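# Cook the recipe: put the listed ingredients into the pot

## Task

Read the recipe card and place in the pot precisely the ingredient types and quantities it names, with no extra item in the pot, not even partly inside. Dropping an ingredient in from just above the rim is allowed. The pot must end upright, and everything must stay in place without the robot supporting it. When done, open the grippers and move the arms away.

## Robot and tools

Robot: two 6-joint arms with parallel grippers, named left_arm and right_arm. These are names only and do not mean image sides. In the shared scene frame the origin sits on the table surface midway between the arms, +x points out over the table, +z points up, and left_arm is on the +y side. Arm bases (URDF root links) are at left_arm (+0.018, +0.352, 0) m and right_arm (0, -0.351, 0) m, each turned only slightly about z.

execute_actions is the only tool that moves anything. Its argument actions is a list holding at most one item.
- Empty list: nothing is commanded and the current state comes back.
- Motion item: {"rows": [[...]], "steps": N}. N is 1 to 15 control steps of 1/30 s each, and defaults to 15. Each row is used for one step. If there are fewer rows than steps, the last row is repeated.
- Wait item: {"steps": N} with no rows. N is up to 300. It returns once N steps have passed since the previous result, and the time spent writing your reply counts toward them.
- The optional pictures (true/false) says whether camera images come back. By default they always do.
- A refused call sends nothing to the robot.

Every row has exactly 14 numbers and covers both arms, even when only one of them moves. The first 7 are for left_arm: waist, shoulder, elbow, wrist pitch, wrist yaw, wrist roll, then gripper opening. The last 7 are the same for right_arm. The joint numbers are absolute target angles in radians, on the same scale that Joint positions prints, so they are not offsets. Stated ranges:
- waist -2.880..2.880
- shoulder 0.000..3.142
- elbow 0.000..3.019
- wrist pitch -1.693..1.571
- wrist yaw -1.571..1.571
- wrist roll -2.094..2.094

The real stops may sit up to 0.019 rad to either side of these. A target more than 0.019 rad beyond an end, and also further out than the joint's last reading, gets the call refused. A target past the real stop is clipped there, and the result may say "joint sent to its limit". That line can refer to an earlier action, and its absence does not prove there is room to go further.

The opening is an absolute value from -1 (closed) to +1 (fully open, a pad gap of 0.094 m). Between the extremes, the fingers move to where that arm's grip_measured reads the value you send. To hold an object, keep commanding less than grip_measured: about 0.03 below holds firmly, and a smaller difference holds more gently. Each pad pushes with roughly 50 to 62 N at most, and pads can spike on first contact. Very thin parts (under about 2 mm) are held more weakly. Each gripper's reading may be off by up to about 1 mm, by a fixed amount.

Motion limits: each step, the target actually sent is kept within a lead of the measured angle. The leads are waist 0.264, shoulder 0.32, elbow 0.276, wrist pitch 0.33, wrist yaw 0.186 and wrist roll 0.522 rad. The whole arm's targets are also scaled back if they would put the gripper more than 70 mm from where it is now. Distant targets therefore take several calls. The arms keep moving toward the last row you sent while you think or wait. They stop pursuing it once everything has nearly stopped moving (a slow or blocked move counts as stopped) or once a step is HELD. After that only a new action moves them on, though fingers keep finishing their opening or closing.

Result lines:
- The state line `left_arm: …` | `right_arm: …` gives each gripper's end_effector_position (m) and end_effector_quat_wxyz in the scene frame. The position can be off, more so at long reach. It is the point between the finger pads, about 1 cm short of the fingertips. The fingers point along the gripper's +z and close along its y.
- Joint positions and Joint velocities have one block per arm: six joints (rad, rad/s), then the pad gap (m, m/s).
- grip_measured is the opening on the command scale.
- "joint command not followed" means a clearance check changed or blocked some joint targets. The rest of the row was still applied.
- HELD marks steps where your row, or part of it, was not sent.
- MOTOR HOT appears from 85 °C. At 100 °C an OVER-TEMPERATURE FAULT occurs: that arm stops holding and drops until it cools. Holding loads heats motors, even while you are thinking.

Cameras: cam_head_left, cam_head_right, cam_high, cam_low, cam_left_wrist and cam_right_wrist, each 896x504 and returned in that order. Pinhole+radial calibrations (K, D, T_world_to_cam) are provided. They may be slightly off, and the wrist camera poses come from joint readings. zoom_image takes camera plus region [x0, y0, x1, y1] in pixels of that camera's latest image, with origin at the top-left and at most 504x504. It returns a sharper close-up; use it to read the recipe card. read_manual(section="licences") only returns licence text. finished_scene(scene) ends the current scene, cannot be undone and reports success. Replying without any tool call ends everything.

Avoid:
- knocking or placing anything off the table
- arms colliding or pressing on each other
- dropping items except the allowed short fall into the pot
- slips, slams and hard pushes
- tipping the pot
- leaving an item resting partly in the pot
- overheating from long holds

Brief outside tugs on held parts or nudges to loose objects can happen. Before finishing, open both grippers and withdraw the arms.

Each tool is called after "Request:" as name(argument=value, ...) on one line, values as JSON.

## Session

Request:
execute_actions(actions=[])

Scene clock: 0.00 s of 6000.00 s.
left_arm: end_effector_position=(+0.3238, -0.2136, +0.2878) grip_measured=+1.000 end_effector_quat_wxyz=(+0.490, +0.850, +0.115, -0.156) | right_arm: end_effector_position=(+0.2595, -0.7865, +0.2345) grip_measured=+1.000 end_effector_quat_wxyz=(-0.436, -0.293, +0.810, -0.261)
Joint positions: left_arm=[-0.904  1.609  1.368 -0.437  0.722  1.617  0.094] | right_arm=[-0.869  1.615  1.311 -1.182  1.064 -1.475  0.094]
Joint velocities: left_arm=[ 0.015 -0.005 -0.007  0.002 -0.125 -0.022  0.   ] | right_arm=[-0.005 -0.005 -0.022  0.012  0.007 -0.007  0.   ]
camera_calibration (this result's frames):
cam_left_wrist: T_world_to_cam=[[-0.361468, 0.485198, -0.796194, 0.453114], [0.838109, 0.543258, -0.0494377, -0.134192], [0.408552, -0.685167, -0.603019, 0.0184231], [0, 0, 0, 1]] pos_world=[0.268727, -0.134326, 0.365242]
cam_right_wrist: T_world_to_cam=[[0.708575, -0.68544, 0.167611, -0.761625], [-0.0387255, 0.1994, 0.979153, -0.0575922], [-0.704572, -0.700294, 0.114746, -0.266975], [0, 0, 0, 1]] pos_world=[0.349335, -0.697526, 0.214683]

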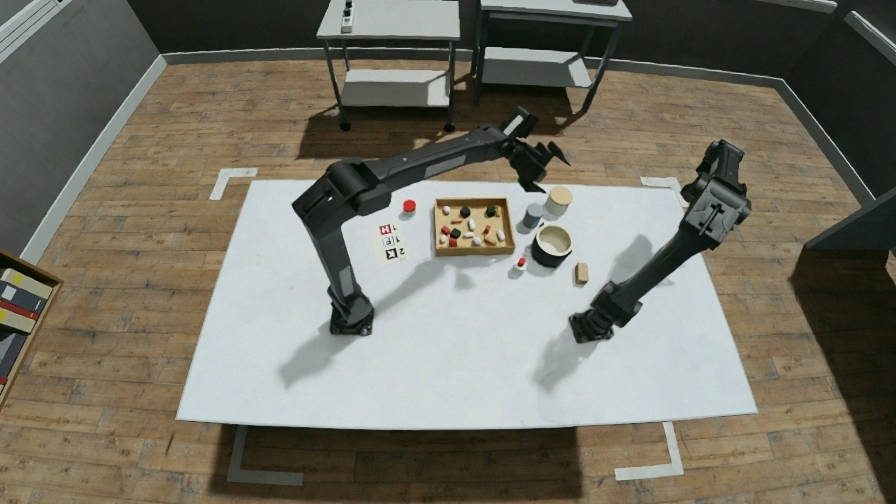

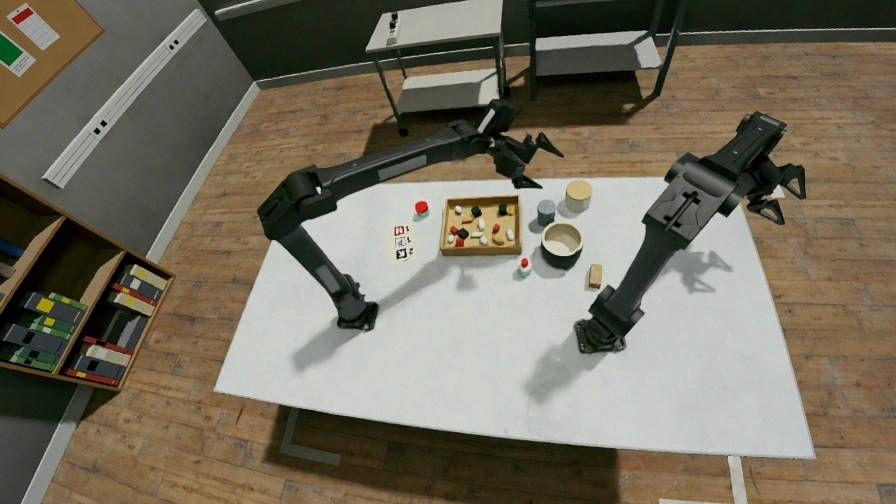

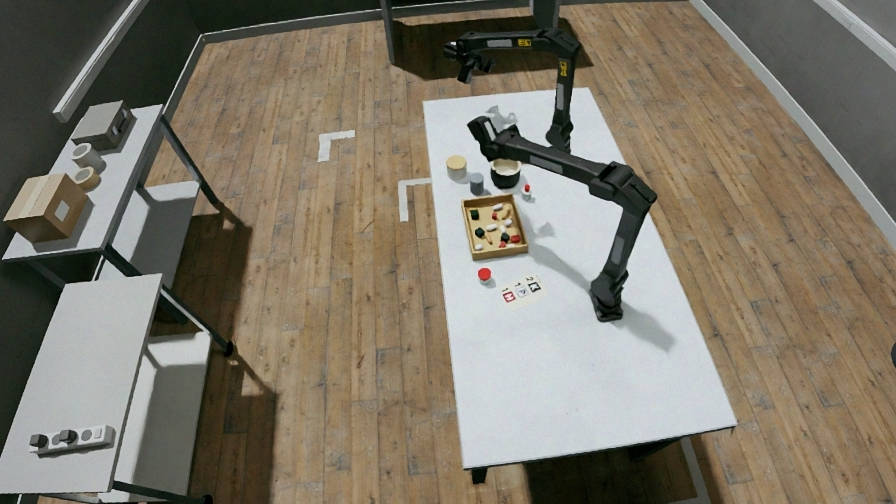

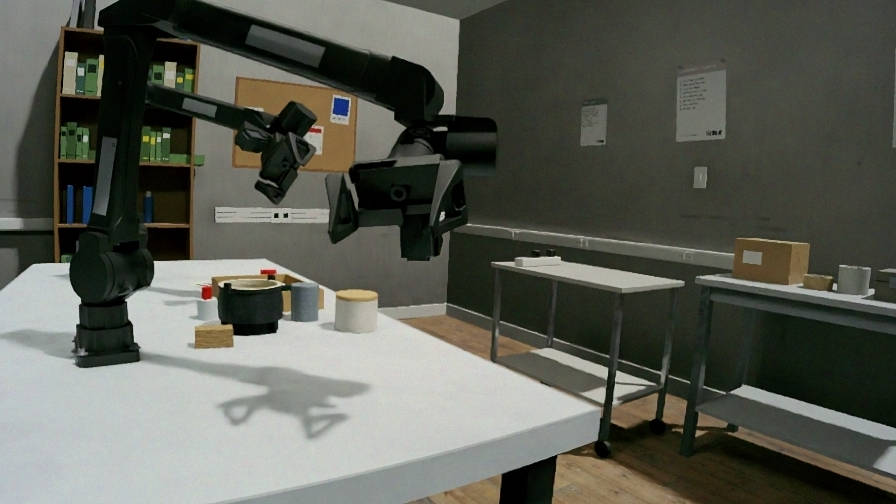

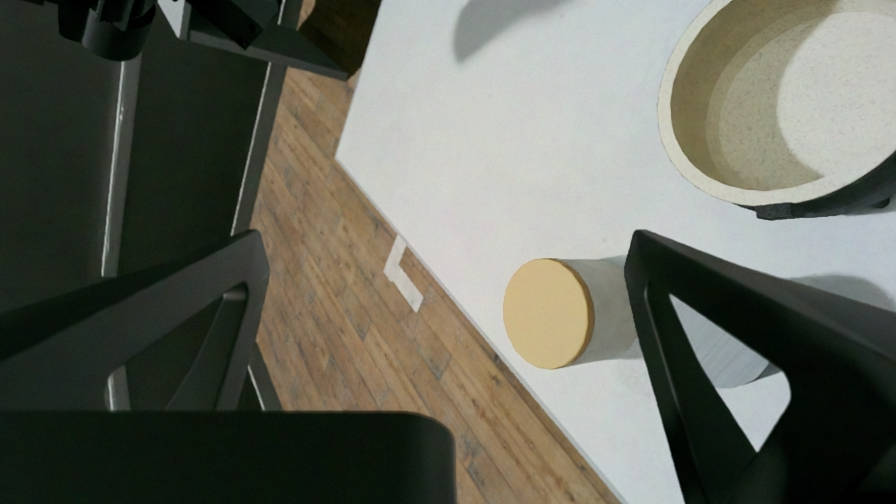

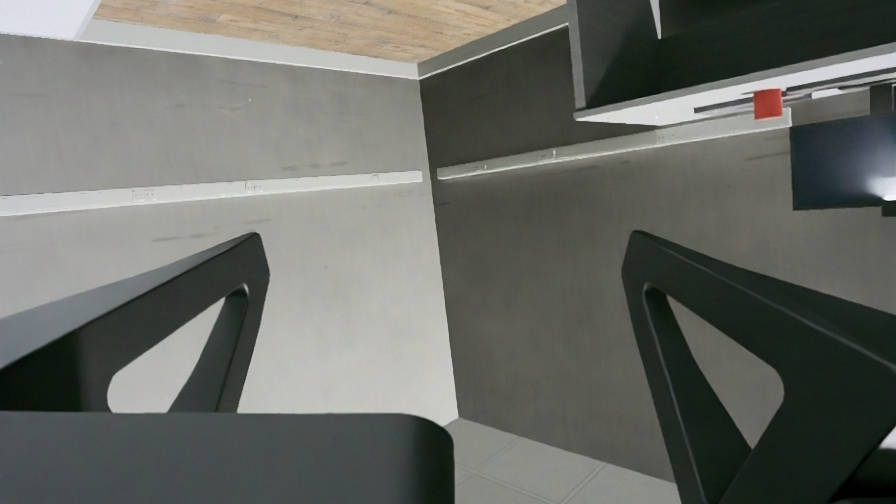

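Request:
execute_actions(actions=[{"rows":[[0.5,1.0,0.734,-0.347,0,0,1,-0.87,1.34,1.18,-0.78,0,0,1]]}], pictures=false)

Request:
execute_actions(actions=[{"steps":30}], pictures=false)

Request:
execute_actions(actions=[{"rows":[[0.5,1.0,0.734,-0.347,0,0,1,0.62,1.34,1.18,-0.78,0,0,1]]}], pictures=false)

Request:
execute_actions(actions=[{"steps":70}])

Scene clock: 5.73 s of 6000.00 s.
left_arm: end_effector_position=(+0.4360, +0.1338, +0.2419) grip_measured=+1.000 end_effector_quat_wxyz=(+0.429, +0.622, +0.651, +0.072) | right_arm: end_effector_position=(+0.3829, -0.6960, +0.2723) grip_measured=+1.000 end_effector_quat_wxyz=(+0.289, +0.257, +0.911, -0.144)
Joint positions: left_arm=[-0.441  1.108  0.83  -0.4    0.127  1.031  0.094] | right_arm=[-0.869  1.301  1.179 -0.792  0.004 -0.184  0.094]
Joint velocities: left_arm=[ 1.431 -0.894 -0.74   0.046 -1.209 -1.502  0.   ] | right_arm=[ 0.015  0.317 -0.002 -0.012 -0.037  1.267  0.   ]
Steps of this call (steps 1 to 157: nothing new was sent; steps 158 to 172: all 15 steps of this action). Readings (joint positions):
158: left_arm=[-0.900 1.601 1.356 -0.430 0.692 1.590] | right_arm=[-0.870 1.595 1.293 -1.127 0.988 -1.407]
159: left_arm=[-0.892 1.581 1.325 -0.419 0.657 1.554] | right_arm=[-0.871 1.556 1.247 -1.018 0.889 -1.313]
161: left_arm=[-0.856 1.524 1.248 -0.415 0.586 1.484] | right_arm=[-0.871 1.459 1.185 -0.888 0.694 -1.124]
165: left_arm=[-0.735 1.383 1.087 -0.409 0.437 1.337] | right_arm=[-0.871 1.307 1.179 -0.801 0.301 -0.731]
172: the state above

Scene clock: 6.73 s of 6000.00 s.
left_arm: end_effector_position=(+0.4031, +0.5700, +0.2346) grip_measured=+1.000 end_effector_quat_wxyz=(+0.430, -0.221, +0.868, +0.118) | right_arm: end_effector_position=(+0.3865, -0.6992, +0.2544) grip_measured=+1.000 end_effector_quat_wxyz=(+0.284, +0.336, +0.891, -0.112)
Joint positions: left_arm=[ 0.507  1.014  0.736 -0.369 -0.003  0.017  0.094] | right_arm=[-0.869  1.337  1.179 -0.792  0.004 -0.01   0.094]
Joint velocities: left_arm=[-0.005  0.015  0.007 -0.007 -0.066 -0.022  0.   ] | right_arm=[-0.005 -0.005  0.007  0.002  0.037  0.007  0.   ]
Steps of this call (steps 1 to 30: the robot went on to your last target). Readings (joint positions):
1: left_arm=[-0.390 1.080 0.808 -0.398 0.088 0.977] | right_arm=[-0.869 1.311 1.179 -0.792 0.004 -0.149]
2: left_arm=[-0.336 1.058 0.789 -0.396 0.060 0.918] | right_arm=[-0.869 1.321 1.179 -0.792 0.004 -0.120]
4: left_arm=[-0.219 1.028 0.764 -0.392 0.027 0.794] | right_arm=[-0.869 1.334 1.179 -0.792 0.004 -0.080]
8: left_arm=[0.035 1.015 0.748 -0.382 0.008 0.531] | right_arm=[-0.869 1.337 1.179 -0.792 0.004 -0.038]
30: the state above

Scene clock: 7.23 s of 6000.00 s.
left_arm: end_effector_position=(+0.4031, +0.5700, +0.2346) grip_measured=+1.000 end_effector_quat_wxyz=(+0.430, -0.223, +0.867, +0.117) | right_arm: end_effector_position=(+0.5188, -0.3896, +0.2544) grip_measured=+1.000 end_effector_quat_wxyz=(+0.305, +0.031, +0.952, -0.015)
Joint positions: left_arm=[ 0.507  1.014  0.736 -0.369 -0.003  0.012  0.094] | right_arm=[-0.209  1.337  1.179 -0.792  0.006 -0.009  0.094]
Joint velocities: left_arm=[-0.005  0.005 -0.007 -0.002  0.007 -0.066  0.   ] | right_arm=[ 1.548 -0.005  0.007 -0.002 -0.051 -0.066  0.   ]
Steps of this call (steps 1 to 15: all 15 steps of this action). Readings (joint positions):
1: left_arm=[0.507 1.014 0.736 -0.369 -0.003 0.016] | right_arm=[-0.859 1.337 1.179 -0.792 0.007 -0.009]
2: left_arm=[0.507 1.014 0.736 -0.369 -0.003 0.015] | right_arm=[-0.841 1.337 1.179 -0.792 0.008 -0.009]
4: left_arm=[0.507 1.014 0.736 -0.369 -0.003 0.014] | right_arm=[-0.768 1.337 1.179 -0.792 0.008 -0.009]
8: left_arm=[0.507 1.014 0.736 -0.369 -0.003 0.012] | right_arm=[-0.576 1.337 1.179 -0.792 0.008 -0.009]
15: the state above

Scene clock: 9.57 s of 6000.00 s.
left_arm: end_effector_position=(+0.4031, +0.5700, +0.2346) grip_measured=+1.000 end_effector_quat_wxyz=(+0.430, -0.223, +0.867, +0.117) | right_arm: end_effector_position=(+0.3787, +0.0059, +0.2544) grip_measured=+1.000 end_effector_quat_wxyz=(+0.284, -0.356, +0.883, +0.112)
Joint positions: left_arm=[ 0.507  1.014  0.736 -0.369 -0.003  0.011  0.094] | right_arm=[ 0.618  1.337  1.179 -0.792 -0.002 -0.009  0.094]
Joint velocities: left_arm=[ 0.005 -0.024  0.002  0.002  0.022  0.022  0.   ] | right_arm=[ 0.015  0.005  0.002  0.007  0.022 -0.022  0.   ]
Steps of this call (steps 1 to 45: the robot went on to your last target; steps 46 to 70: nothing new was sent). Readings (joint positions):
1: left_arm=[0.507 1.014 0.736 -0.369 -0.003 0.011] | right_arm=[-0.156 1.337 1.179 -0.792 0.006 -0.009]
2: left_arm=[0.507 1.014 0.736 -0.369 -0.003 0.011] | right_arm=[-0.103 1.337 1.179 -0.792 0.006 -0.009]
4: left_arm=[0.507 1.014 0.736 -0.369 -0.003 0.011] | right_arm=[0.002 1.337 1.179 -0.792 0.006 -0.009]
8: left_arm=[0.507 1.014 0.736 -0.369 -0.003 0.011] | right_arm=[0.215 1.337 1.179 -0.792 0.006 -0.009]
70: the state above
All arms were judged still, so your last target was given up. Only a new action makes them travel on or press farther. Fingers that are still opening or closing keep moving.
camera_calibration (this result's frames):
cam_left_wrist: T_world_to_cam=[[0.499575, -0.866253, -0.00543295, 0.296922], [-0.825842, -0.474357, -0.304911, 0.6817], [0.261553, 0.156813, -0.952365, 0.152117], [0, 0, 0, 1]] pos_world=[0.374854, 0.556725, 0.354342]
cam_right_wrist: T_world_to_cam=[[0.691176, -0.722567, 0.0131028, -0.260153], [-0.722674, -0.691157, 0.00668288, 0.281205], [0.00422725, -0.0140881, -0.999892, 0.380702], [0, 0, 0, 1]] pos_world=[0.381422, 0.0117421, 0.38219]

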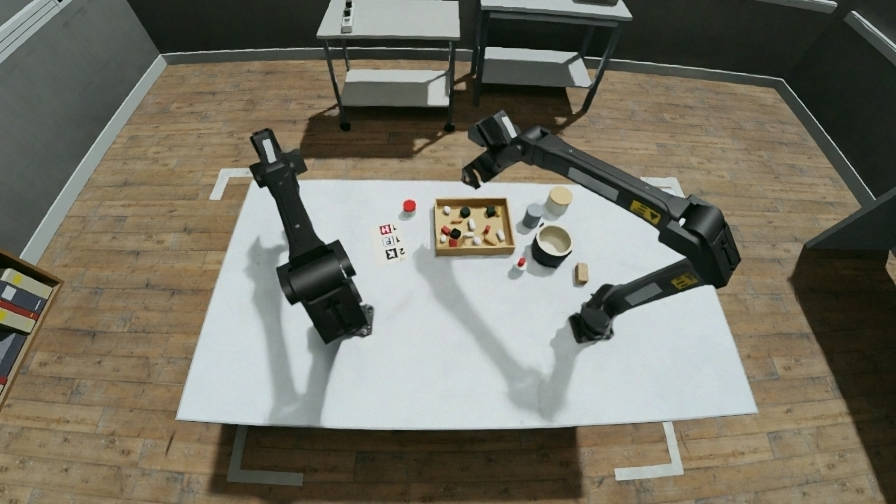

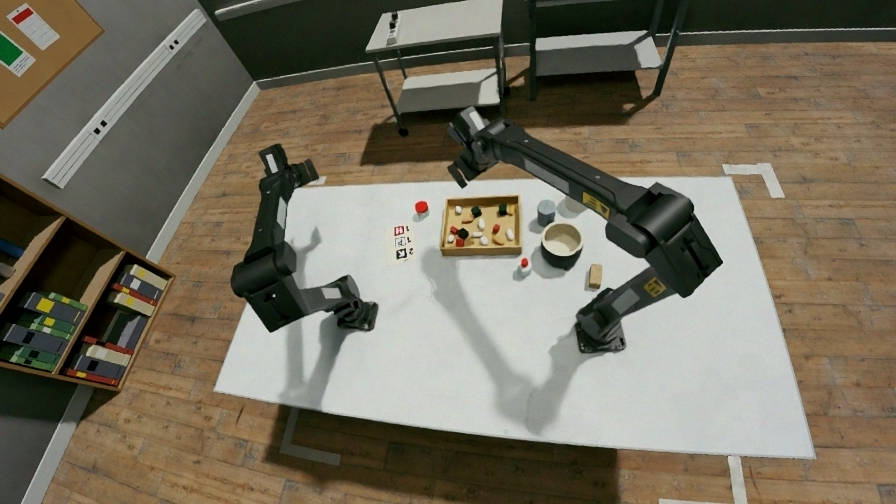

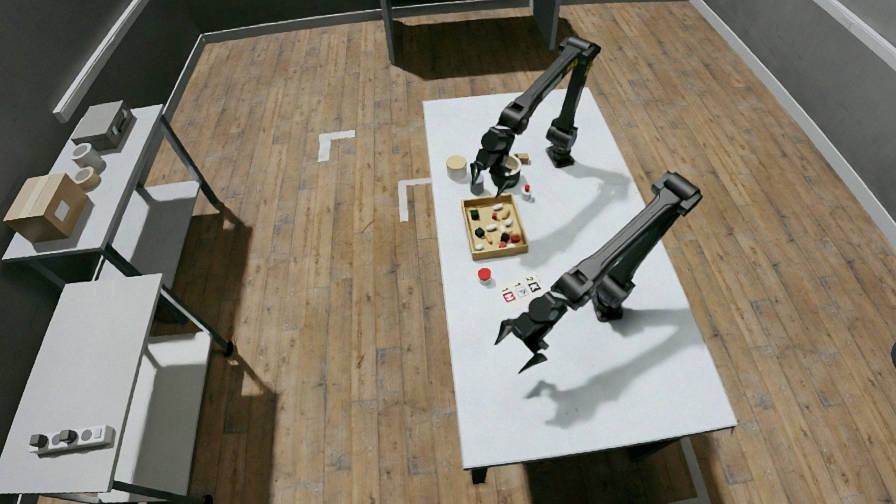

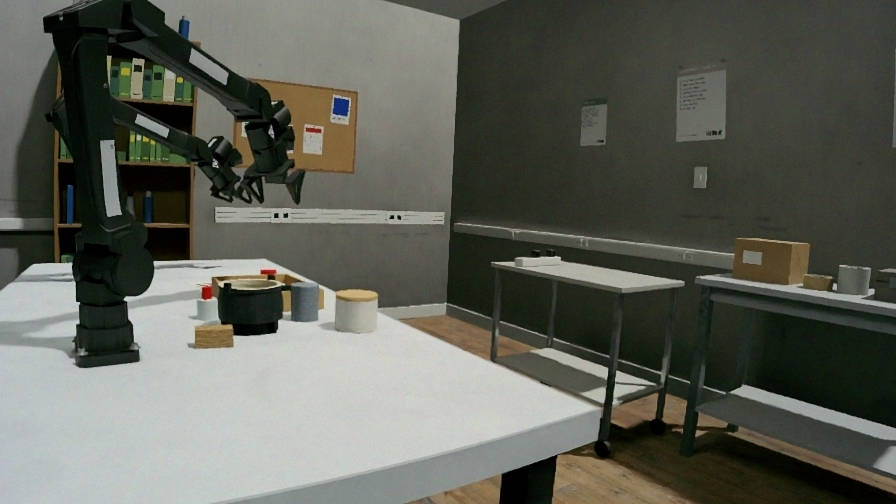

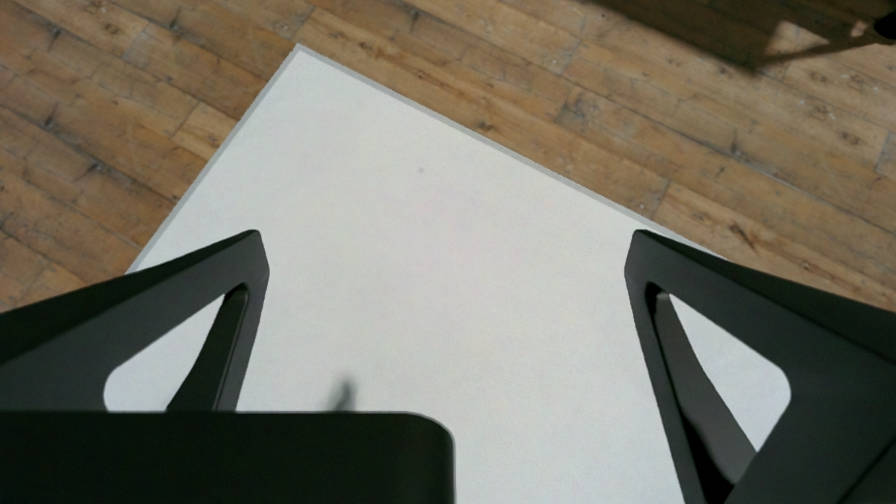

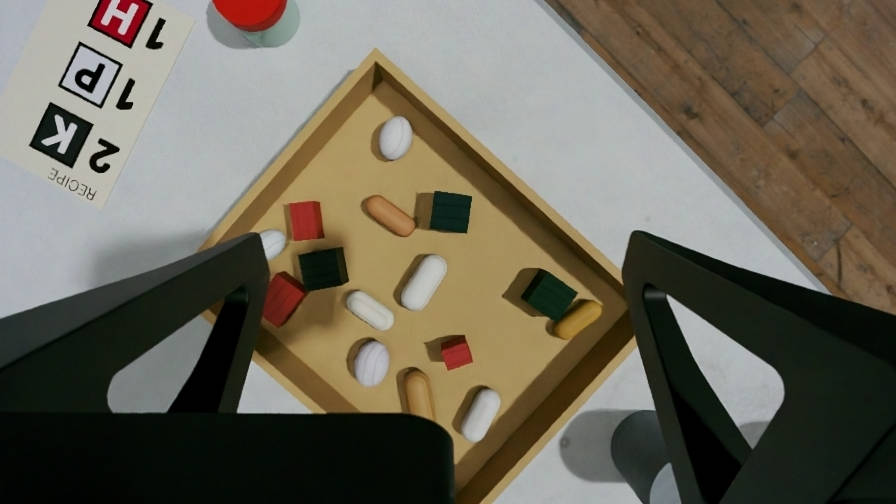

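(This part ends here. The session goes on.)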